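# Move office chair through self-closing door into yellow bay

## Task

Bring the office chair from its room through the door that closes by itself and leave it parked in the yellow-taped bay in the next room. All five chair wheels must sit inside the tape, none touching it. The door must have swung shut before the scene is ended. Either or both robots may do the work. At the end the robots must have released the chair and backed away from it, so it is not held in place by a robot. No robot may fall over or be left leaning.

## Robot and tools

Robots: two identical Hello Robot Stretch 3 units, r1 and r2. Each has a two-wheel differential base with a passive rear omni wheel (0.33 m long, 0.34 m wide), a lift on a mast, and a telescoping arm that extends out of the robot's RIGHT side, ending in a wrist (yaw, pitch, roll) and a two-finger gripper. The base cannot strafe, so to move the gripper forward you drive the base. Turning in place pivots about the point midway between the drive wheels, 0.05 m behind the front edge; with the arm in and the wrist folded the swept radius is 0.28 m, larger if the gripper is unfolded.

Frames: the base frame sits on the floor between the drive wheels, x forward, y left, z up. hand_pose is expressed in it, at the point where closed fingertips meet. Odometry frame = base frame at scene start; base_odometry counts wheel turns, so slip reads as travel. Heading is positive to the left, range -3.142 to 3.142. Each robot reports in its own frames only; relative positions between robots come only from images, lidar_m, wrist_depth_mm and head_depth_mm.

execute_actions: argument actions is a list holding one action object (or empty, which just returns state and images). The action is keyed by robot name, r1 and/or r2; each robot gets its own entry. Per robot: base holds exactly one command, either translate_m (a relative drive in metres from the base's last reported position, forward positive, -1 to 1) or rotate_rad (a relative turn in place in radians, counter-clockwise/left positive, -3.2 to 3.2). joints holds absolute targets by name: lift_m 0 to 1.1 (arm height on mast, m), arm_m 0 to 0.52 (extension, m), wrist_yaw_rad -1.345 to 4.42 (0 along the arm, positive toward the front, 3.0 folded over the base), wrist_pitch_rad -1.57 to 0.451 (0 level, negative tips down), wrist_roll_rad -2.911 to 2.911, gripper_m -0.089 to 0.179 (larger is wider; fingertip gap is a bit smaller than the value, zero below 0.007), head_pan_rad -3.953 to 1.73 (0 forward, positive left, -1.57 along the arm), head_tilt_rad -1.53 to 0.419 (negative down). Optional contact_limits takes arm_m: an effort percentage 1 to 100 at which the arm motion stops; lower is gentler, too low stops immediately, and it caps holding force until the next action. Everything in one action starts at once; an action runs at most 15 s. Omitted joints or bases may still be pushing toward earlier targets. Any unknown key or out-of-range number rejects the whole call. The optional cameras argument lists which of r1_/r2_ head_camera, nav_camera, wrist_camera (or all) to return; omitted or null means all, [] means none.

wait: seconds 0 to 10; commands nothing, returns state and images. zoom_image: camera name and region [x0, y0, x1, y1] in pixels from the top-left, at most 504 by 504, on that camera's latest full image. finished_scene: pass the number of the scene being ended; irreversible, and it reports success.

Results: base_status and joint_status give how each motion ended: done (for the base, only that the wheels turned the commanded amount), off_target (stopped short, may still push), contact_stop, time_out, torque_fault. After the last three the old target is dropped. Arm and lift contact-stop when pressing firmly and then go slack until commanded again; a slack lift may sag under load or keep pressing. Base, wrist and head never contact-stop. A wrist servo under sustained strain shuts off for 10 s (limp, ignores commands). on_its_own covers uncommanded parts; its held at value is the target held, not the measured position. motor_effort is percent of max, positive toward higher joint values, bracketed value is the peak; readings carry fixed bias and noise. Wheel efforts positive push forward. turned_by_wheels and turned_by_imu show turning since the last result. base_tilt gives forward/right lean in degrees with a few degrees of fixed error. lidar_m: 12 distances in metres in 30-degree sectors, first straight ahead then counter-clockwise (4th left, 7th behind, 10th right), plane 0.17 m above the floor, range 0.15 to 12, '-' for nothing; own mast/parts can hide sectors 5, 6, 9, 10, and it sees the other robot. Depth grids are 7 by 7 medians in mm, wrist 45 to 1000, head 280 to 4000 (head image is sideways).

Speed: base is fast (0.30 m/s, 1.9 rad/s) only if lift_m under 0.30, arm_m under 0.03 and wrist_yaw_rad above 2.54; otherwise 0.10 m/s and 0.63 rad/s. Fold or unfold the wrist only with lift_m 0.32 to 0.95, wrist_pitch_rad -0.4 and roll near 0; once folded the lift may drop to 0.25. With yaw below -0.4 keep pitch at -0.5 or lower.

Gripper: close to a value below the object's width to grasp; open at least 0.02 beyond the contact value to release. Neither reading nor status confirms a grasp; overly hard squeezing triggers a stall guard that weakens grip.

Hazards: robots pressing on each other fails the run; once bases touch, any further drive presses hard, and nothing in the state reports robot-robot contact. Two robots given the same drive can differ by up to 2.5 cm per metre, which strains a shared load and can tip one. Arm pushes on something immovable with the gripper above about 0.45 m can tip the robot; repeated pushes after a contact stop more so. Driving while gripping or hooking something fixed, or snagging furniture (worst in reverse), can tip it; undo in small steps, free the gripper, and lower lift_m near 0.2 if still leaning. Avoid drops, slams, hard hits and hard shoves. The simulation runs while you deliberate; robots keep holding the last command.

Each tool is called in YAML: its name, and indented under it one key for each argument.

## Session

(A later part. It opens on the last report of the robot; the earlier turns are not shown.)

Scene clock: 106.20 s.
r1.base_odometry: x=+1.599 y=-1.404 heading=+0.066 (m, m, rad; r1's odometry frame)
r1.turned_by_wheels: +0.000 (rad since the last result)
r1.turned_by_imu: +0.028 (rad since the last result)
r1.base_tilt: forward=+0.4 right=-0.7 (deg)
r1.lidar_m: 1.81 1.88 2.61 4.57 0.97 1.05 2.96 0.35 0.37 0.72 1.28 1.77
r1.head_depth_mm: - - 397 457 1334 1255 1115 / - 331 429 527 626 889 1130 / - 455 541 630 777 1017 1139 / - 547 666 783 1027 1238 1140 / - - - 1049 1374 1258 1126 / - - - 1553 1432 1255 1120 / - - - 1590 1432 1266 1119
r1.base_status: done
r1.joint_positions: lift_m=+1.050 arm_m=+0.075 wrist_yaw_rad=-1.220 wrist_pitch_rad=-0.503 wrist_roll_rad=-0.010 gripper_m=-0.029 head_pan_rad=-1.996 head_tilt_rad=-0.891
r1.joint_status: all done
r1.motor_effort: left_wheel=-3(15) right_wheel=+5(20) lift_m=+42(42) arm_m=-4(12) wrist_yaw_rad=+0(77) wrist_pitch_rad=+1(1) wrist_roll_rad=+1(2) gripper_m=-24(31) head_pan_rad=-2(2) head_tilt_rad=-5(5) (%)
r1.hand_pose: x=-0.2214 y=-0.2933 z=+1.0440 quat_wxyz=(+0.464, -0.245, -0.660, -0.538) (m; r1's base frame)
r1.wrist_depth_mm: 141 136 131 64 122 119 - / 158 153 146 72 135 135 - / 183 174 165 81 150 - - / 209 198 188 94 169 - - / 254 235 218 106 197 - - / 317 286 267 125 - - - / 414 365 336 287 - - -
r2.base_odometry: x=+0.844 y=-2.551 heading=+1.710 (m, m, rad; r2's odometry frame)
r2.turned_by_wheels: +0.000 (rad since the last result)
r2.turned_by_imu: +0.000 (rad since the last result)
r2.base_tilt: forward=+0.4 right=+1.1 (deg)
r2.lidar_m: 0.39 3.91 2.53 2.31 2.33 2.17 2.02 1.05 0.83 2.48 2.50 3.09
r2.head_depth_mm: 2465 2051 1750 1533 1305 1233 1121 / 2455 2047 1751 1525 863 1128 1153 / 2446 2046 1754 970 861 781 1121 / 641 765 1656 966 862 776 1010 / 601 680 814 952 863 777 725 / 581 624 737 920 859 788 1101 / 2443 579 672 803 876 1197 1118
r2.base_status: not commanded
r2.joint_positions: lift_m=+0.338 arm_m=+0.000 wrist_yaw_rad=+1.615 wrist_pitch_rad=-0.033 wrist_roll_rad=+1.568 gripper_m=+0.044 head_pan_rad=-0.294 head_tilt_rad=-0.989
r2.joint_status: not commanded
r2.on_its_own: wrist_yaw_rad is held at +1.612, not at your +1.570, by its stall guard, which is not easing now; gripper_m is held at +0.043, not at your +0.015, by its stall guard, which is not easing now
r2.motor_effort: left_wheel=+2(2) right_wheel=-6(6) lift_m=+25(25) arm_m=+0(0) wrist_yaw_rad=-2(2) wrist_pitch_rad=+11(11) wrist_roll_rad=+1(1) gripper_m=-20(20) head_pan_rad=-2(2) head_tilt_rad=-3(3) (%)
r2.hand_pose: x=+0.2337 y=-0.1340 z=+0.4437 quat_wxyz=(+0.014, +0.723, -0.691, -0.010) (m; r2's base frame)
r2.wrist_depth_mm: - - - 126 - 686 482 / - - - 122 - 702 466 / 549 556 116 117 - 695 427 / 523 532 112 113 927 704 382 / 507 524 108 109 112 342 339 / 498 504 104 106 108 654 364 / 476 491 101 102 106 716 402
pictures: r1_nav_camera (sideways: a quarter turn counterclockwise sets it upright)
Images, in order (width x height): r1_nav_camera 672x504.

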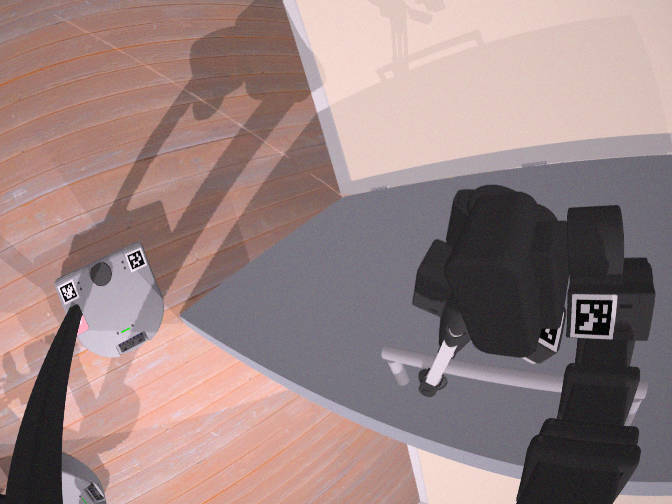

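execute_actions:
  actions:
    - {"r1":{"base":{"translate_m":0.28}},"r2":{"base":{"translate_m":-0.6},"joints":{"gripper_m":0.02}}}
  cameras: ["r2_nav_camera"]

execute_actions:
  actions:
    - {"r2":{"base":{"rotate_rad":0.15},"joints":{"head_pan_rad":-3.14,"head_tilt_rad":-0.7}},"r1":{"joints":{"head_pan_rad":-2.8}}}
  cameras: ["r1_nav_camera","r2_head_camera","r2_nav_camera"]

Scene clock: 122.40 s.
r1.base_odometry: x=+1.879 y=-1.385 heading=+0.066 (m, m, rad; r1's odometry frame)
r1.turned_by_wheels: +0.000 (rad since the last result)
r1.turned_by_imu: +0.000 (rad since the last result)
r1.base_tilt: forward=+0.4 right=-0.7 (deg)
r1.lidar_m: 1.53 1.59 2.22 4.58 4.53 0.87 1.01 0.32 0.35 1.23 1.29 1.58
r1.head_depth_mm: - - 382 428 561 1248 1113 / - 340 434 526 596 797 1138 / 470 528 631 710 843 1040 1131 / - 723 913 1094 1347 1255 1141 / - - - 1610 1433 1257 1122 / - - - 1624 1430 1260 1118 / - - - 1586 1436 1266 1124
r1.base_status: done
r1.joint_positions: lift_m=+1.050 arm_m=+0.075 wrist_yaw_rad=-1.171 wrist_pitch_rad=-0.499 wrist_roll_rad=-0.013 gripper_m=-0.029 head_pan_rad=-1.996 head_tilt_rad=-0.891
r1.joint_status: not commanded
r1.on_its_own: wrist_yaw_rad is held at -1.174, not at your -1.220, by its stall guard, which is not easing now
r1.motor_effort: left_wheel=-1(4) right_wheel=+6(17) lift_m=+42(42) arm_m=-2(4) wrist_yaw_rad=-3(38) wrist_pitch_rad=+0(1) wrist_roll_rad=+3(2) gripper_m=-23(26) head_pan_rad=-3(2) head_tilt_rad=-5(4) (%)
r1.hand_pose: x=-0.2182 y=-0.3030 z=+1.0448 quat_wxyz=(+0.479, -0.230, -0.664, -0.526) (m; r1's base frame)
r1.wrist_depth_mm: 225 186 154 65 116 103 93 / 269 215 173 73 126 111 104 / 342 251 199 82 139 120 - / 445 309 229 94 154 132 - / 674 394 289 108 172 157 - / 957 557 386 123 191 - 894 / - 964 432 262 245 - 757
r2.base_odometry: x=+0.927 y=-3.145 heading=+1.710 (m, m, rad; r2's odometry frame)
r2.turned_by_wheels: +0.000 (rad since the last result)
r2.turned_by_imu: -0.004 (rad since the last result)
r2.base_tilt: forward=+0.5 right=+1.1 (deg)
r2.lidar_m: 4.48 3.80 2.44 2.21 2.23 1.53 1.42 1.18 0.84 0.95 2.59 0.43
r2.head_depth_mm: 601 694 849 964 860 797 1102 / 600 692 846 968 863 787 1145 / 610 692 841 959 862 787 1131 / 609 686 839 964 861 788 1092 / 609 685 863 983 876 789 1119 / 2458 2041 1753 1535 1363 1232 1116 / 2449 2060 1749 1536 1375 1233 1122
r2.base_status: done
r2.joint_positions: lift_m=+0.338 arm_m=+0.000 wrist_yaw_rad=+1.598 wrist_pitch_rad=-0.032 wrist_roll_rad=+1.570 gripper_m=+0.043 head_pan_rad=-0.294 head_tilt_rad=-0.989
r2.joint_status: gripper_m off_target (ended at +0.043, target +0.020)
r2.on_its_own: wrist_yaw_rad is held at +1.612, not at your +1.570, by its stall guard, which is not easing now; gripper_m is held at +0.042, not at your +0.020, by its stall guard, which is not easing now
r2.motor_effort: left_wheel=+1(0) right_wheel=-4(16) lift_m=+25(25) arm_m=+0(0) wrist_yaw_rad=+10(11) wrist_pitch_rad=+10(11) wrist_roll_rad=+0(1) gripper_m=-21(100) head_pan_rad=-3(2) head_tilt_rad=-4(4) (%)
r2.hand_pose: x=+0.2339 y=-0.1385 z=+0.4439 quat_wxyz=(+0.012, +0.716, -0.697, -0.011) (m; r2's base frame)
r2.wrist_depth_mm: 442 450 69 70 72 701 478 / 464 475 73 75 76 307 313 / 494 503 78 79 81 614 320 / 521 543 83 85 88 702 406 / - - 90 91 94 689 444 / - - 96 98 101 513 483 / - - 106 106 113 711 481
pictures: r2_nav_camera (sideways: a quarter turn counterclockwise sets it upright)
Images, in order (width x height): r2_nav_camera 672x504.

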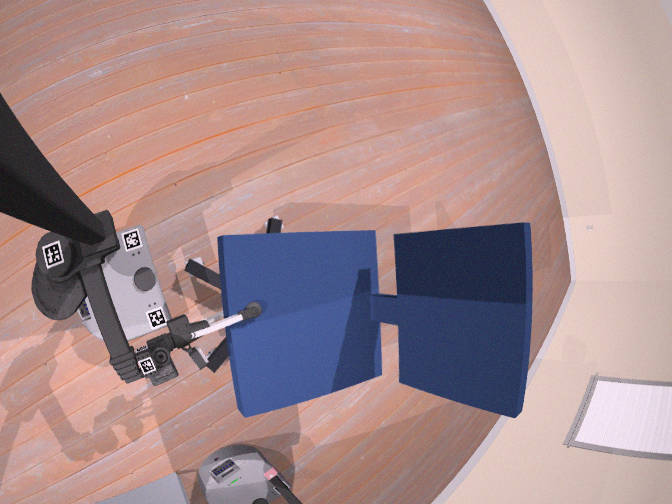

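Scene clock: 124.23 s.
r1.base_odometry: x=+1.879 y=-1.385 heading=+0.066 (m, m, rad; r1's odometry frame)
r1.turned_by_wheels: +0.000 (rad since the last result)
r1.turned_by_imu: +0.000 (rad since the last result)
r1.base_tilt: forward=+0.5 right=-0.7 (deg)
r1.lidar_m: 1.53 1.60 2.21 4.59 4.50 0.87 1.01 0.32 0.35 1.23 1.28 1.59
r1.head_depth_mm: - - - 1380 1368 1227 1115 / - - - 1425 1397 1252 1131 / - - - 1605 1417 1250 1157 / - - - 1657 1431 1252 1154 / - - - 1654 1426 964 1123 / - - - 467 568 882 1114 / - - 366 430 625 1152 1123
r1.base_status: not commanded
r1.joint_positions: lift_m=+1.050 arm_m=+0.075 wrist_yaw_rad=-1.171 wrist_pitch_rad=-0.499 wrist_roll_rad=-0.013 gripper_m=-0.029 head_pan_rad=-2.793 head_tilt_rad=-0.891
r1.joint_status: all done
r1.on_its_own: wrist_yaw_rad is held at -1.174, not at your -1.220, by its stall guard, which is not easing now
r1.motor_effort: left_wheel=-1(1) right_wheel=+7(7) lift_m=+42(42) arm_m=-2(2) wrist_yaw_rad=-3(3) wrist_pitch_rad=-1(1) wrist_roll_rad=+2(2) gripper_m=-24(23) head_pan_rad=-4(48) head_tilt_rad=-4(5) (%)
r1.hand_pose: x=-0.2182 y=-0.3030 z=+1.0448 quat_wxyz=(+0.479, -0.230, -0.664, -0.526) (m; r1's base frame)
r1.wrist_depth_mm: 224 185 155 65 116 102 93 / 268 214 174 73 126 111 104 / 340 254 198 83 138 120 - / 450 313 229 94 153 132 - / 669 400 287 107 172 156 - / 976 570 387 123 191 - 888 / - 947 429 262 248 - 761
r2.base_odometry: x=+0.927 y=-3.145 heading=+1.860 (m, m, rad; r2's odometry frame)
r2.turned_by_wheels: +0.150 (rad since the last result)
r2.turned_by_imu: +0.146 (rad since the last result)
r2.base_tilt: forward=+0.5 right=+1.1 (deg)
r2.lidar_m: 4.45 3.19 2.31 2.21 2.00 1.44 1.42 1.02 0.84 0.95 2.66 0.44
r2.head_depth_mm: 1212 1339 1514 1753 1658 1396 1207 / 3851 3671 2395 1815 1648 1393 1210 / 3828 3625 2618 2014 1650 1406 1206 / 3878 3654 2611 2014 1645 1393 1208 / 3864 3634 2609 2014 1654 1392 1207 / 3858 3603 2605 2024 1649 1400 1210 / 3869 3696 2633 2009 1650 1394 1203
r2.base_status: done
r2.joint_positions: lift_m=+0.338 arm_m=+0.000 wrist_yaw_rad=+1.623 wrist_pitch_rad=-0.035 wrist_roll_rad=+1.571 gripper_m=+0.043 head_pan_rad=-3.133 head_tilt_rad=-0.705
r2.joint_status: all done
r2.on_its_own: wrist_yaw_rad is held at +1.612, not at your +1.570, by its stall guard, which is not easing now; gripper_m is held at +0.042, not at your +0.020, by its stall guard, which is not easing now
r2.motor_effort: left_wheel=+0(2) right_wheel=+3(11) lift_m=+25(25) arm_m=+0(0) wrist_yaw_rad=-8(11) wrist_pitch_rad=+11(11) wrist_roll_rad=+0(0) gripper_m=-21(21) head_pan_rad=-2(35) head_tilt_rad=+2(14) (%)
r2.hand_pose: x=+0.2335 y=-0.1320 z=+0.4432 quat_wxyz=(+0.013, +0.725, -0.688, -0.012) (m; r2's base frame)
r2.wrist_depth_mm: 438 - - 46 46 47 263 / 479 49 48 49 50 51 477 / - - 54 55 56 61 383 / - - 61 63 65 614 424 / - - 71 73 76 694 488 / - - 85 88 90 658 478 / - - 113 110 921 671 480
pictures: r1_nav_camera (sideways: a quarter turn counterclockwise sets it upright), r2_head_camera (sideways: a quarter turn clockwise sets it upright), r2_nav_camera (sideways: a quarter turn counterclockwise sets it upright)
Images, in order (width x height): r1_nav_camera 672x504, r2_head_camera 896x504, r2_nav_camera 672x504.

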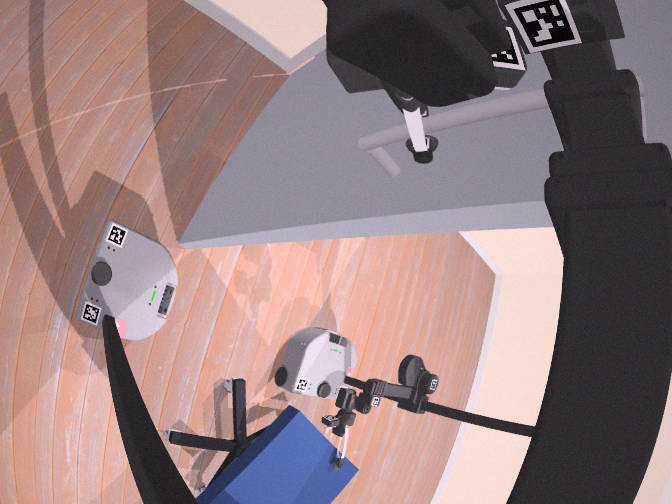

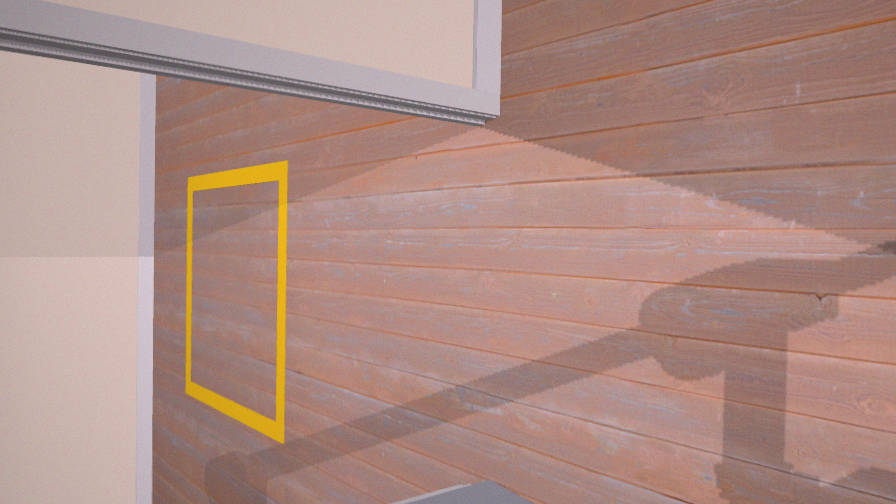

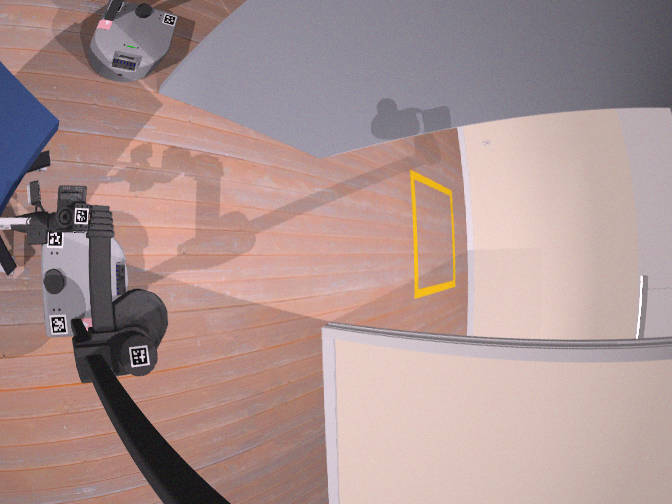

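execute_actions:
  actions:
    - {"r2":{"base":{"translate_m":-1},"joints":{"gripper_m":0.025,"head_pan_rad":-0.3,"head_tilt_rad":-1.2}}}
  cameras: ["r2_nav_camera"]

execute_actions:
  actions:
    - {"r2":{"base":{"translate_m":-0.4},"joints":{"gripper_m":0.02}}}
  cameras: ["r2_nav_camera"]

Scene clock: 140.80 s.
r1.base_odometry: x=+1.879 y=-1.385 heading=+0.066 (m, m, rad; r1's odometry frame)
r1.turned_by_wheels: +0.000 (rad since the last result)
r1.turned_by_imu: +0.000 (rad since the last result)
r1.base_tilt: forward=+0.4 right=-0.8 (deg)
r1.lidar_m: 1.53 1.60 2.21 4.58 4.53 3.34 3.23 0.32 0.35 1.23 1.28 1.58
r1.head_depth_mm: - - - 1576 1419 1252 1113 / - - - 1614 1424 1244 1133 / - - - 1450 1418 1255 1153 / - - - 1423 1430 1252 1160 / - - - 1481 1379 971 1124 / - - - 466 565 883 1118 / - - 366 431 628 1144 1121
r1.base_status: not commanded
r1.joint_positions: lift_m=+1.050 arm_m=+0.075 wrist_yaw_rad=-1.171 wrist_pitch_rad=-0.499 wrist_roll_rad=-0.013 gripper_m=-0.029 head_pan_rad=-2.793 head_tilt_rad=-0.891
r1.joint_status: not commanded
r1.on_its_own: wrist_yaw_rad is held at -1.174, not at your -1.220, by its stall guard, which is not easing now
r1.motor_effort: left_wheel=-1(1) right_wheel=+6(7) lift_m=+42(42) arm_m=-2(3) wrist_yaw_rad=-3(3) wrist_pitch_rad=+0(1) wrist_roll_rad=+2(2) gripper_m=-22(23) head_pan_rad=-4(4) head_tilt_rad=-5(4) (%)
r1.hand_pose: x=-0.2182 y=-0.3030 z=+1.0448 quat_wxyz=(+0.479, -0.230, -0.664, -0.526) (m; r1's base frame)
r1.wrist_depth_mm: 226 186 155 65 115 103 93 / 271 214 173 73 126 111 104 / 341 252 198 82 139 120 - / 450 309 230 94 154 132 - / 669 396 289 108 173 156 - / 938 555 390 123 191 - - / - 939 427 262 245 - -
r2.base_odometry: x=+1.212 y=-4.104 heading=+1.860 (m, m, rad; r2's odometry frame)
r2.turned_by_wheels: +0.000 (rad since the last result)
r2.turned_by_imu: -0.008 (rad since the last result)
r2.base_tilt: forward=+0.5 right=+1.1 (deg)
r2.lidar_m: 0.41 3.19 2.29 1.68 0.58 0.50 3.35 3.46 0.71 0.69 0.74 0.41
r2.head_depth_mm: 1790 1601 1479 862 1276 1204 1114 / 1776 1622 947 865 1238 1191 - / 750 1578 937 865 824 1211 - / 689 856 931 863 808 1196 - / 649 792 926 866 802 1178 - / 612 739 935 866 1251 1199 1127 / 578 690 924 1360 1276 1191 1118
r2.base_status: done
r2.joint_positions: lift_m=+0.338 arm_m=+0.001 wrist_yaw_rad=+1.618 wrist_pitch_rad=-0.030 wrist_roll_rad=+1.571 gripper_m=+0.041 head_pan_rad=-0.307 head_tilt_rad=-1.185
r2.joint_status: gripper_m off_target (ended at +0.041, target +0.025); the others done
r2.on_its_own: wrist_yaw_rad is held at +1.612, not at your +1.570, by its stall guard, which is not easing now; gripper_m is held at +0.040, not at your +0.025, by its stall guard, which is not easing now
r2.motor_effort: left_wheel=+0(7) right_wheel=-3(6) lift_m=+25(25) arm_m=-1(1) wrist_yaw_rad=-4(24) wrist_pitch_rad=+10(11) wrist_roll_rad=+0(0) gripper_m=-21(86) head_pan_rad=+4(36) head_tilt_rad=-5(23) (%)
r2.hand_pose: x=+0.2337 y=-0.1334 z=+0.4444 quat_wxyz=(+0.011, +0.723, -0.690, -0.011) (m; r2's base frame)
r2.wrist_depth_mm: - - 109 111 910 695 383 / 522 530 109 110 934 700 382 / 513 527 108 110 916 652 386 / 511 524 108 109 336 348 342 / 510 520 107 109 111 667 355 / 510 520 106 108 110 653 449 / 516 - 106 108 110 663 482
pictures: r2_nav_camera (sideways: a quarter turn counterclockwise sets it upright)
Images, in order (width x height): r2_nav_camera 672x504.

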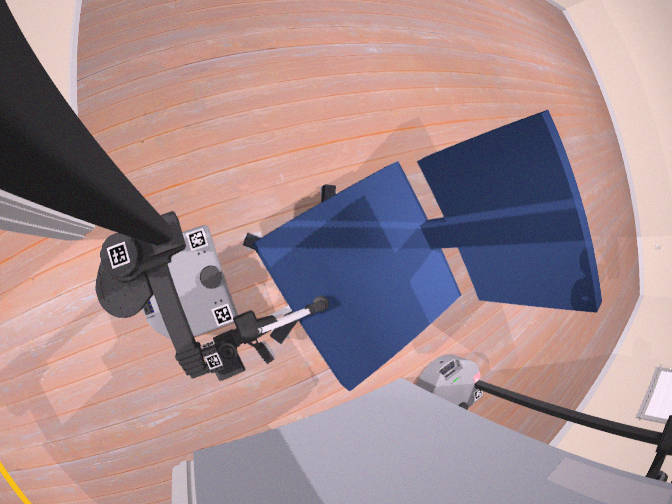

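Scene clock: 145.87 s.
r1.base_odometry: x=+1.879 y=-1.385 heading=+0.066 (m, m, rad; r1's odometry frame)
r1.turned_by_wheels: +0.000 (rad since the last result)
r1.turned_by_imu: +0.000 (rad since the last result)
r1.base_tilt: forward=+0.4 right=-0.7 (deg)
r1.lidar_m: 1.53 1.59 2.21 4.58 4.51 3.35 3.23 0.32 0.35 1.23 1.29 1.58
r1.head_depth_mm: - - - 1574 1414 1250 1116 / - - - 1609 1423 1259 1134 / - - - 1612 1425 1249 1157 / - - - 1655 1432 1256 1154 / - - - 1625 1426 973 1123 / - - - 467 566 882 1121 / - - 366 431 628 1155 1127
r1.base_status: not commanded
r1.joint_positions: lift_m=+1.050 arm_m=+0.075 wrist_yaw_rad=-1.171 wrist_pitch_rad=-0.499 wrist_roll_rad=-0.013 gripper_m=-0.029 head_pan_rad=-2.793 head_tilt_rad=-0.891
r1.joint_status: not commanded
r1.on_its_own: wrist_yaw_rad is held at -1.174, not at your -1.220, by its stall guard, which is not easing now
r1.motor_effort: left_wheel=-1(1) right_wheel=+7(7) lift_m=+43(42) arm_m=-3(3) wrist_yaw_rad=-3(3) wrist_pitch_rad=-1(1) wrist_roll_rad=+3(2) gripper_m=-23(23) head_pan_rad=-4(4) head_tilt_rad=-4(4) (%)
r1.hand_pose: x=-0.2182 y=-0.3030 z=+1.0448 quat_wxyz=(+0.479, -0.230, -0.664, -0.526) (m; r1's base frame)
r1.wrist_depth_mm: 224 186 154 65 116 103 92 / 269 214 175 73 126 111 104 / 343 254 197 82 138 120 - / 450 308 231 94 154 132 - / 654 394 288 107 173 156 - / 937 553 389 124 190 - - / - 947 427 266 244 - -
r2.base_odometry: x=+1.327 y=-4.487 heading=+1.860 (m, m, rad; r2's odometry frame)
r2.turned_by_wheels: +0.000 (rad since the last result)
r2.turned_by_imu: -0.004 (rad since the last result)
r2.base_tilt: forward=+0.4 right=+1.1 (deg)
r2.lidar_m: 0.39 3.18 2.29 0.30 0.31 3.05 2.95 3.06 2.72 0.67 0.70 1.03
r2.head_depth_mm: 1566 1461 1471 1345 1277 1197 1112 / 1769 1620 1482 864 1248 1198 - / 1780 1633 934 863 827 1214 - / 1742 1605 932 865 802 1193 - / 682 825 935 864 800 1172 - / 625 744 907 862 818 1189 1130 / 575 676 908 873 1264 1188 1025
r2.base_status: done
r2.joint_positions: lift_m=+0.338 arm_m=+0.001 wrist_yaw_rad=+1.623 wrist_pitch_rad=-0.030 wrist_roll_rad=+1.571 gripper_m=+0.039 head_pan_rad=-0.307 head_tilt_rad=-1.186
r2.joint_status: gripper_m off_target (ended at +0.039, target +0.020)
r2.on_its_own: wrist_yaw_rad is held at +1.612, not at your +1.570, by its stall guard, which is not easing now; gripper_m is held at +0.039, not at your +0.020, by its stall guard, which is not easing now
r2.motor_effort: left_wheel=+0(4) right_wheel=-3(14) lift_m=+25(25) arm_m=-1(1) wrist_yaw_rad=-7(8) wrist_pitch_rad=+10(10) wrist_roll_rad=+0(0) gripper_m=-21(96) head_pan_rad=+3(3) head_tilt_rad=-5(5) (%)
r2.hand_pose: x=+0.2337 y=-0.1321 z=+0.4445 quat_wxyz=(+0.011, +0.725, -0.688, -0.010) (m; r2's base frame)
r2.wrist_depth_mm: - - - 135 - 704 429 / - - - 129 - 697 426 / 553 565 569 125 - 702 407 / 526 540 547 120 - 650 380 / 520 526 114 116 335 348 340 / 501 508 110 111 113 652 364 / 487 492 107 108 111 711 429
pictures: r2_nav_camera (sideways: a quarter turn counterclockwise sets it upright)
Images, in order (width x height): r2_nav_camera 672x504.

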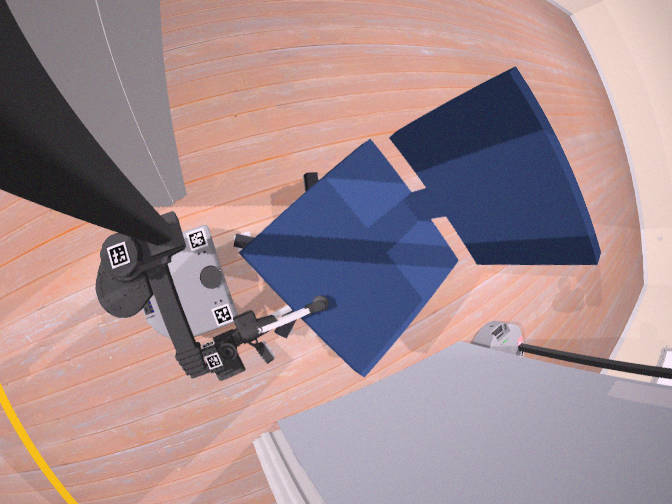

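execute_actions:
  actions:
    - {"r2":{"base":{"translate_m":-0.85},"joints":{"gripper_m":0.015,"arm_m":0.05}}}
  cameras: ["r2_nav_camera"]

Scene clock: 160.03 s.
r1.base_odometry: x=+1.879 y=-1.385 heading=+0.066 (m, m, rad; r1's odometry frame)
r1.turned_by_wheels: +0.000 (rad since the last result)
r1.turned_by_imu: +0.000 (rad since the last result)
r1.base_tilt: forward=+0.5 right=-0.8 (deg)
r1.lidar_m: 1.53 1.59 2.21 4.58 4.53 3.33 3.23 0.32 0.35 1.23 1.28 1.58
r1.head_depth_mm: - - - 1574 1431 1251 1116 / - - - 1614 1427 1255 1132 / - - - 1609 1425 1257 1155 / - - - 1654 1420 1247 1161 / - - - 1647 1428 971 1122 / - - - 468 566 880 1122 / - - 366 431 625 1150 1120
r1.base_status: not commanded
r1.joint_positions: lift_m=+1.050 arm_m=+0.075 wrist_yaw_rad=-1.171 wrist_pitch_rad=-0.499 wrist_roll_rad=-0.013 gripper_m=-0.029 head_pan_rad=-2.793 head_tilt_rad=-0.891
r1.joint_status: not commanded
r1.on_its_own: wrist_yaw_rad is held at -1.174, not at your -1.220, by its stall guard, which is not easing now
r1.motor_effort: left_wheel=-1(1) right_wheel=+6(7) lift_m=+42(42) arm_m=-3(2) wrist_yaw_rad=-3(3) wrist_pitch_rad=-1(0) wrist_roll_rad=+2(2) gripper_m=-23(24) head_pan_rad=-4(4) head_tilt_rad=-5(5) (%)
r1.hand_pose: x=-0.2182 y=-0.3030 z=+1.0448 quat_wxyz=(+0.479, -0.230, -0.664, -0.526) (m; r1's base frame)
r1.wrist_depth_mm: 226 186 155 65 115 103 93 / 270 214 173 73 126 111 103 / 339 251 199 82 139 120 - / 455 308 233 94 154 132 - / 673 396 288 108 173 156 - / 933 548 387 123 191 - - / - 903 429 263 247 - -
r2.base_odometry: x=+1.569 y=-5.302 heading=+1.860 (m, m, rad; r2's odometry frame)
r2.turned_by_wheels: +0.000 (rad since the last result)
r2.turned_by_imu: -0.007 (rad since the last result)
r2.base_tilt: forward=+0.5 right=+1.2 (deg)
r2.lidar_m: 6.72 0.78 1.01 2.16 2.23 2.21 2.10 2.16 2.74 2.61 1.05 0.42
r2.head_depth_mm: 1204 1365 1467 872 1276 1204 - / 1520 1574 935 862 1246 1179 1135 / 802 1601 934 861 820 1211 - / 697 868 937 861 802 1188 - / 641 782 923 861 818 1191 - / 596 712 924 875 1278 1192 1126 / 556 658 903 1362 1278 1190 1115
r2.base_status: done
r2.joint_positions: lift_m=+0.338 arm_m=+0.050 wrist_yaw_rad=+1.609 wrist_pitch_rad=-0.031 wrist_roll_rad=+1.571 gripper_m=+0.041 head_pan_rad=-0.307 head_tilt_rad=-1.186
r2.joint_status: gripper_m off_target (ended at +0.041, target +0.015); the others done
r2.on_its_own: wrist_yaw_rad is held at +1.612, not at your +1.570, by its stall guard, which is not easing now; gripper_m is held at +0.040, not at your +0.015, by its stall guard, which is not easing now
r2.motor_effort: left_wheel=+0(3) right_wheel=-4(15) lift_m=+25(25) arm_m=+2(5) wrist_yaw_rad=+2(18) wrist_pitch_rad=+10(10) wrist_roll_rad=+0(0) gripper_m=-21(100) head_pan_rad=+3(4) head_tilt_rad=-5(5) (%)
r2.hand_pose: x=+0.2338 y=-0.1851 z=+0.4443 quat_wxyz=(+0.011, +0.720, -0.694, -0.011) (m; r2's base frame)
r2.wrist_depth_mm: - - - 126 - 691 478 / - - - 123 - 652 489 / 541 544 119 119 - 567 486 / 524 534 115 116 - 701 352 / 514 522 112 114 117 348 343 / 503 512 109 111 113 559 369 / 490 502 107 108 111 675 486
pictures: r2_nav_camera (sideways: a quarter turn counterclockwise sets it upright)
Images, in order (width x height): r2_nav_camera 672x504.

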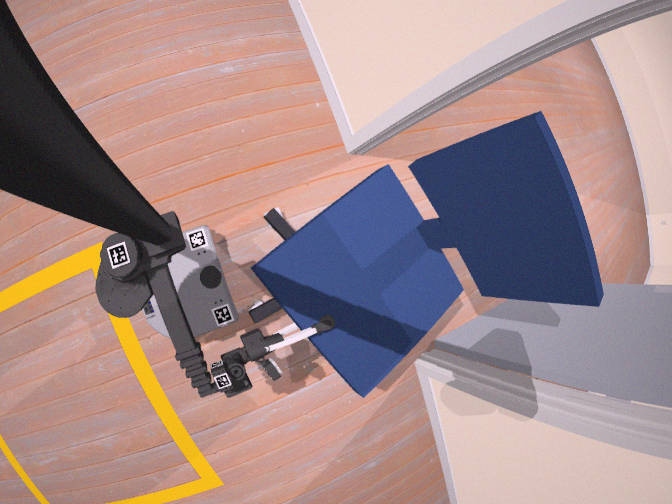

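execute_actions:
  actions:
    - {"r1":{"joints":{"gripper_m":0.06,"wrist_yaw_rad":-1.25}},"r2":{"base":{"translate_m":-1},"joints":{"gripper_m":0.02,"arm_m":0.11}}}
  cameras: ["r2_nav_camera","r1_nav_camera"]

Scene clock: 176.30 s.
r1.base_odometry: x=+1.879 y=-1.385 heading=+0.066 (m, m, rad; r1's odometry frame)
r1.turned_by_wheels: +0.000 (rad since the last result)
r1.turned_by_imu: +0.000 (rad since the last result)
r1.base_tilt: forward=+0.4 right=-0.7 (deg)
r1.lidar_m: 1.53 1.59 2.21 4.54 4.54 3.36 3.22 1.72 1.26 1.23 1.28 1.58
r1.head_depth_mm: - - - 1579 1418 1249 1123 / - - - 1612 1423 1251 1133 / - - - 1609 1430 1253 1159 / - - - 1654 1433 1258 1154 / - - - 1661 1426 1256 1140 / - - - 1652 1436 1260 1127 / - - 1865 1653 1433 1256 1124
r1.base_status: not commanded
r1.joint_positions: lift_m=+1.050 arm_m=+0.075 wrist_yaw_rad=-1.248 wrist_pitch_rad=-0.511 wrist_roll_rad=-0.013 gripper_m=+0.060 head_pan_rad=-2.793 head_tilt_rad=-0.891
r1.joint_status: all done
r1.motor_effort: left_wheel=-1(3) right_wheel=+0(7) lift_m=+41(42) arm_m=-2(3) wrist_yaw_rad=-3(52) wrist_pitch_rad=+4(4) wrist_roll_rad=+2(2) gripper_m=+0(99) head_pan_rad=-4(4) head_tilt_rad=-4(5) (%)
r1.hand_pose: x=-0.2223 y=-0.2873 z=+1.0423 quat_wxyz=(+0.455, -0.251, -0.657, -0.547) (m; r1's base frame)
r1.wrist_depth_mm: 891 - - - - - - / 886 - - - - - - / 926 - - - - - - / 988 - - - - - - / - - - - - - - / - - - - - - - / - - - - - - -
r2.base_odometry: x=+1.855 y=-6.260 heading=+1.860 (m, m, rad; r2's odometry frame)
r2.turned_by_wheels: +0.000 (rad since the last result)
r2.turned_by_imu: -0.007 (rad since the last result)
r2.base_tilt: forward=+0.4 right=+1.2 (deg)
r2.lidar_m: 1.74 1.77 2.24 2.13 1.64 1.17 1.11 1.14 1.51 2.65 2.56 0.50
r2.head_depth_mm: 758 1003 932 861 1262 1166 1131 / 740 994 932 861 1246 1189 1139 / 720 906 935 864 1144 1211 - / 701 978 935 867 1241 1201 - / 690 985 969 1345 1279 1197 - / 1776 1630 1489 1372 1276 1192 1127 / 1761 1623 1492 1373 1276 1191 1114
r2.base_status: done
r2.joint_positions: lift_m=+0.338 arm_m=+0.110 wrist_yaw_rad=+1.594 wrist_pitch_rad=-0.024 wrist_roll_rad=+1.576 gripper_m=+0.021 head_pan_rad=-0.306 head_tilt_rad=-1.187
r2.joint_status: all done
r2.on_its_own: wrist_yaw_rad is held at +1.612, not at your +1.570, by its stall guard, which is not easing now; wrist_yaw_rad is at rest, and its effort (+13) is outside its rest range (-12 to +12)
r2.motor_effort: left_wheel=+0(9) right_wheel=-3(30) lift_m=+24(25) arm_m=+1(4) wrist_yaw_rad=+13(32) wrist_pitch_rad=+8(10) wrist_roll_rad=-2(2) gripper_m=-18(95) head_pan_rad=+3(3) head_tilt_rad=-4(3) (%)
r2.hand_pose: x=+0.2342 y=-0.2490 z=+0.4461 quat_wxyz=(+0.007, +0.715, -0.699, -0.010) (m; r2's base frame)
r2.wrist_depth_mm: 485 496 109 109 932 706 432 / 501 511 114 114 939 703 407 / 520 533 533 118 347 594 349 / 540 552 553 122 358 618 357 / 556 561 127 127 941 696 410 / - - 129 132 135 712 431 / - - - 138 - 658 455
pictures: r1_nav_camera (sideways: a quarter turn counterclockwise sets it upright), r2_nav_camera (sideways: a quarter turn counterclockwise sets it upright)
Images, in order (width x height): r1_nav_camera 672x504, r2_nav_camera 672x504.

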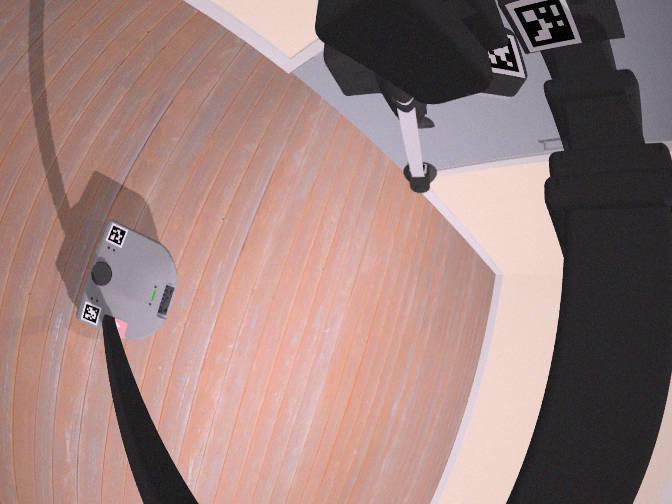

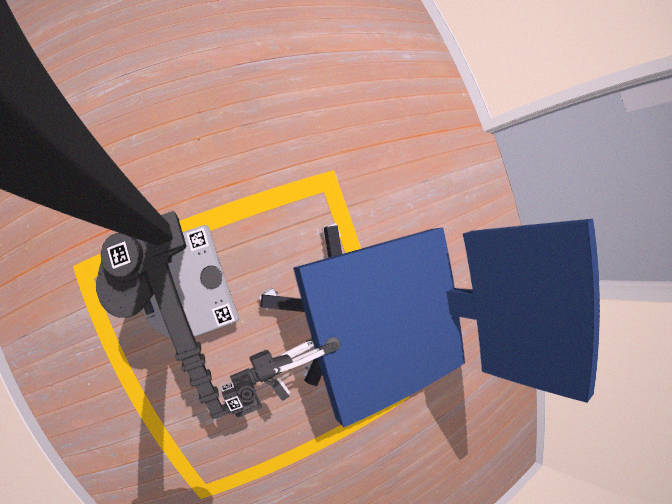

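execute_actions:
  actions:
    - {"r2":{"base":{"translate_m":-0.35},"joints":{"gripper_m":0.005}}}
  cameras: ["r2_nav_camera"]

execute_actions:
  actions:
    - {"r2":{"base":{"translate_m":-0.38},"joints":{"gripper_m":0.14,"head_tilt_rad":-1.0}}}
  cameras: ["r2_nav_camera","r2_wrist_camera","r2_head_camera"]

Scene clock: 188.23 s.
r1.base_odometry: x=+1.879 y=-1.385 heading=+0.066 (m, m, rad; r1's odometry frame)
r1.turned_by_wheels: +0.000 (rad since the last result)
r1.turned_by_imu: +0.000 (rad since the last result)
r1.base_tilt: forward=+0.5 right=-0.7 (deg)
r1.lidar_m: 1.53 1.59 2.21 4.58 4.54 3.34 3.23 1.72 1.26 1.23 1.28 1.58
r1.head_depth_mm: - - - 1589 1420 1253 1115 / - - - 1617 1424 1257 1128 / - - - 1615 1419 1254 1157 / - - - 1655 1425 1250 1160 / - - - 1658 1431 1258 1137 / - - - 1650 1438 1253 1123 / - - 1853 1669 1433 1260 1130
r1.base_status: not commanded
r1.joint_positions: lift_m=+1.050 arm_m=+0.075 wrist_yaw_rad=-1.248 wrist_pitch_rad=-0.511 wrist_roll_rad=-0.013 gripper_m=+0.060 head_pan_rad=-2.793 head_tilt_rad=-0.891
r1.joint_status: not commanded
r1.motor_effort: left_wheel=-1(1) right_wheel=+0(0) lift_m=+42(41) arm_m=-3(3) wrist_yaw_rad=-3(3) wrist_pitch_rad=+4(4) wrist_roll_rad=+2(2) gripper_m=-1(1) head_pan_rad=-4(4) head_tilt_rad=-5(4) (%)
r1.hand_pose: x=-0.2223 y=-0.2873 z=+1.0423 quat_wxyz=(+0.455, -0.251, -0.657, -0.547) (m; r1's base frame)
r1.wrist_depth_mm: 872 - - - - - - / 901 - - - - - - / 918 - - - - - - / 988 - - - - - - / - - - - - - - / - - - - - - - / - - - - - - -
r2.base_odometry: x=+1.955 y=-6.595 heading=+1.861 (m, m, rad; r2's odometry frame)
r2.turned_by_wheels: +0.000 (rad since the last result)
r2.turned_by_imu: -0.002 (rad since the last result)
r2.base_tilt: forward=+0.5 right=+1.1 (deg)
r2.lidar_m: 2.08 2.13 2.22 2.12 1.13 0.80 0.76 0.78 1.04 2.56 2.74 0.51
r2.head_depth_mm: 754 990 932 863 1269 1176 1134 / 738 977 934 864 1255 1190 1135 / 721 941 935 865 1158 1215 - / 709 983 934 864 1245 1198 - / 760 1579 1455 1378 1279 1199 - / 1792 1619 1493 1378 1283 1190 1128 / 1787 1633 1491 1370 1276 1187 1119
r2.base_status: done
r2.joint_positions: lift_m=+0.338 arm_m=+0.110 wrist_yaw_rad=+1.553 wrist_pitch_rad=-0.023 wrist_roll_rad=+1.576 gripper_m=+0.012 head_pan_rad=-0.306 head_tilt_rad=-1.187
r2.joint_status: gripper_m off_target (ended at +0.012, target +0.005)
r2.on_its_own: gripper_m is held at +0.011, not at your +0.005, by its stall guard, which is not easing now; wrist_yaw_rad is at rest, and its effort (+13) is outside its rest range (-12 to +12)
r2.motor_effort: left_wheel=+1(4) right_wheel=-5(17) lift_m=+25(25) arm_m=+1(1) wrist_yaw_rad=+13(17) wrist_pitch_rad=+8(8) wrist_roll_rad=-2(2) gripper_m=-21(81) head_pan_rad=+2(3) head_tilt_rad=-4(4) (%)
r2.hand_pose: x=+0.2342 y=-0.2595 z=+0.4461 quat_wxyz=(+0.007, +0.701, -0.713, -0.010) (m; r2's base frame)
r2.wrist_depth_mm: 481 493 110 110 946 702 470 / 506 510 511 114 934 704 417 / 521 531 536 118 348 616 348 / 543 548 554 122 358 547 359 / 556 569 127 127 942 709 404 / - - 129 132 135 707 435 / - - - 137 - 662 429
pictures: r2_nav_camera (sideways: a quarter turn counterclockwise sets it upright)
Images, in order (width x height): r2_nav_camera 672x504.

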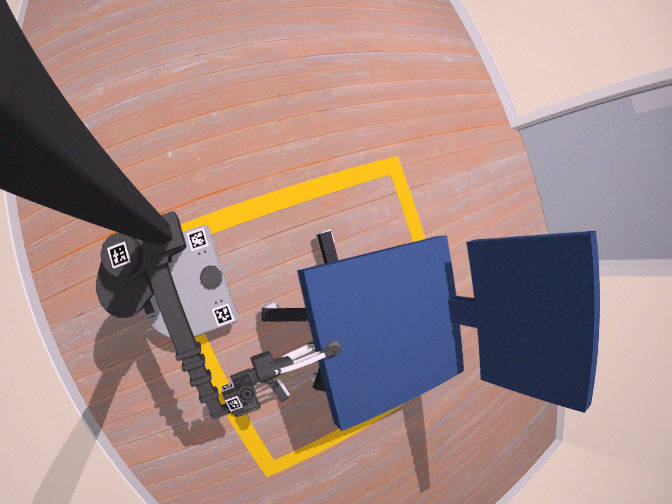

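Scene clock: 193.27 s.
r1.base_odometry: x=+1.879 y=-1.385 heading=+0.066 (m, m, rad; r1's odometry frame)
r1.turned_by_wheels: +0.000 (rad since the last result)
r1.turned_by_imu: +0.000 (rad since the last result)
r1.base_tilt: forward=+0.5 right=-0.7 (deg)
r1.lidar_m: 1.53 1.59 2.21 4.59 4.51 3.35 3.23 1.72 1.26 1.23 1.28 1.58
r1.head_depth_mm: - - - 1562 1414 1254 1121 / - - - 1615 1427 1254 1130 / - - - 1611 1425 1257 1159 / - - - 1645 1430 1256 1154 / - - - 1657 1434 1261 1140 / - - - 1662 1423 1261 1121 / - - 1870 1659 1433 1266 1122
r1.base_status: not commanded
r1.joint_positions: lift_m=+1.050 arm_m=+0.075 wrist_yaw_rad=-1.248 wrist_pitch_rad=-0.511 wrist_roll_rad=-0.013 gripper_m=+0.060 head_pan_rad=-2.793 head_tilt_rad=-0.891
r1.joint_status: not commanded
r1.motor_effort: left_wheel=-1(1) right_wheel=+0(0) lift_m=+41(41) arm_m=-3(3) wrist_yaw_rad=-3(3) wrist_pitch_rad=+3(4) wrist_roll_rad=+2(2) gripper_m=+0(0) head_pan_rad=-4(4) head_tilt_rad=-4(4) (%)
r1.hand_pose: x=-0.2223 y=-0.2873 z=+1.0423 quat_wxyz=(+0.455, -0.251, -0.657, -0.547) (m; r1's base frame)
r1.wrist_depth_mm: 891 - - - - - - / 929 - - - - - - / 925 - - - - - - / 997 - - - - - - / 995 - - - - - - / - - - - - - - / - - - - - - -
r2.base_odometry: x=+2.064 y=-6.959 heading=+1.861 (m, m, rad; r2's odometry frame)
r2.turned_by_wheels: +0.000 (rad since the last result)
r2.turned_by_imu: -0.003 (rad since the last result)
r2.base_tilt: forward=+0.4 right=+1.2 (deg)
r2.lidar_m: 2.45 2.51 2.20 1.81 0.57 0.40 0.38 0.39 0.52 1.28 2.75 0.83
r2.head_depth_mm: 2397 2013 1696 1473 1359 1230 1092 / 1008 1973 1096 1371 1360 1229 1119 / 989 1197 1093 1021 1336 1231 1130 / 976 1186 1088 1016 1335 1227 1118 / 955 1183 1116 1373 1357 1226 1117 / 2284 2020 1741 1533 1358 1224 1123 / 2278 2009 1724 1519 1364 1228 1113
r2.base_status: done
r2.joint_positions: lift_m=+0.338 arm_m=+0.110 wrist_yaw_rad=+1.568 wrist_pitch_rad=-0.022 wrist_roll_rad=+1.576 gripper_m=+0.140 head_pan_rad=-0.306 head_tilt_rad=-1.001
r2.joint_status: all done
r2.motor_effort: left_wheel=+1(3) right_wheel=-1(14) lift_m=+24(24) arm_m=+1(0) wrist_yaw_rad=+3(13) wrist_pitch_rad=+7(8) wrist_roll_rad=-2(2) gripper_m=+1(83) head_pan_rad=+3(3) head_tilt_rad=+0(10) (%)
r2.hand_pose: x=+0.2343 y=-0.2557 z=+0.4466 quat_wxyz=(+0.006, +0.706, -0.708, -0.010) (m; r2's base frame)
r2.wrist_depth_mm: - - - 437 - 594 489 / - 827 847 455 - 630 486 / - 887 885 472 699 658 490 / - 909 919 487 - 590 474 / - - - - - 656 470 / - - - - - 630 492 / - - - - - 761 474
pictures: r2_head_camera (sideways: a quarter turn clockwise sets it upright), r2_nav_camera (sideways: a quarter turn counterclockwise sets it upright), r2_wrist_camera
Images, in order (width x height): r2_head_camera 896x504, r2_nav_camera 672x504, r2_wrist_camera 644x364.

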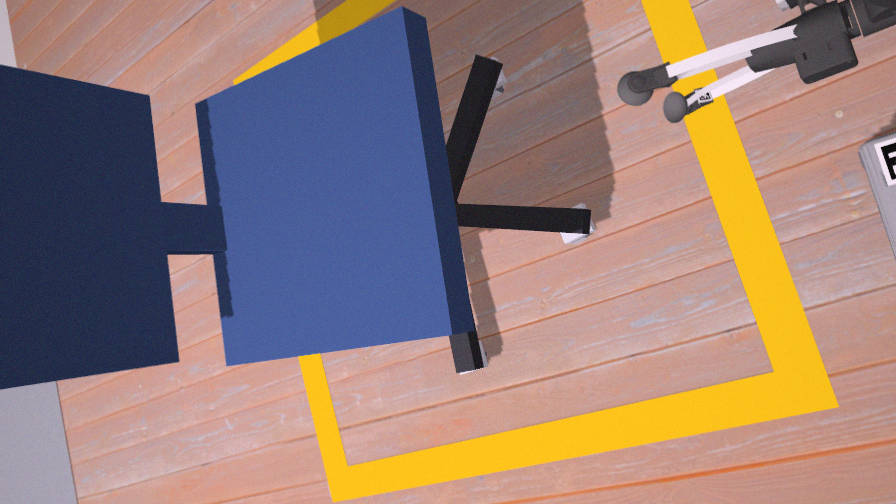

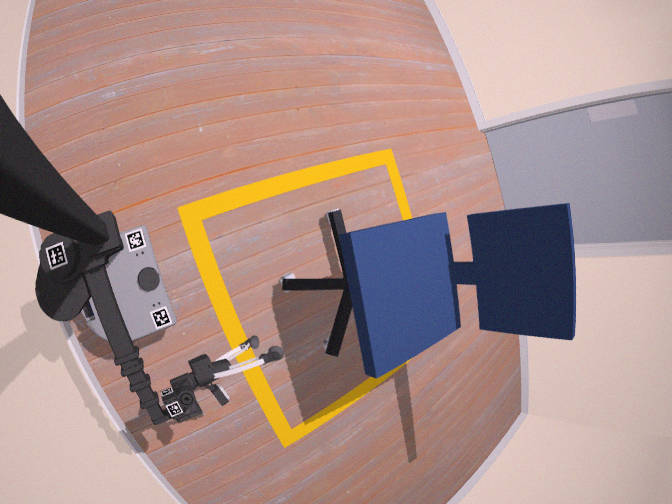

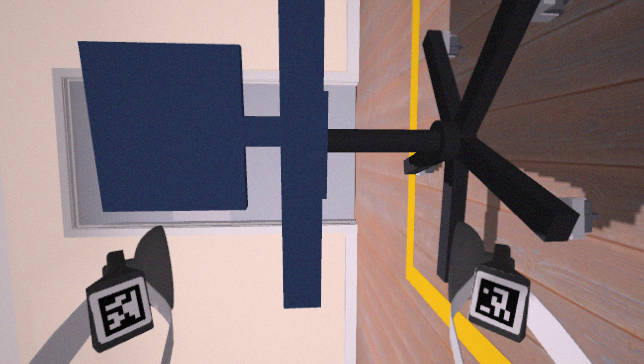

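All wheels are inside, and the door is shut.

finished_scene:
  scene: 2

The scene is finished: the task was done.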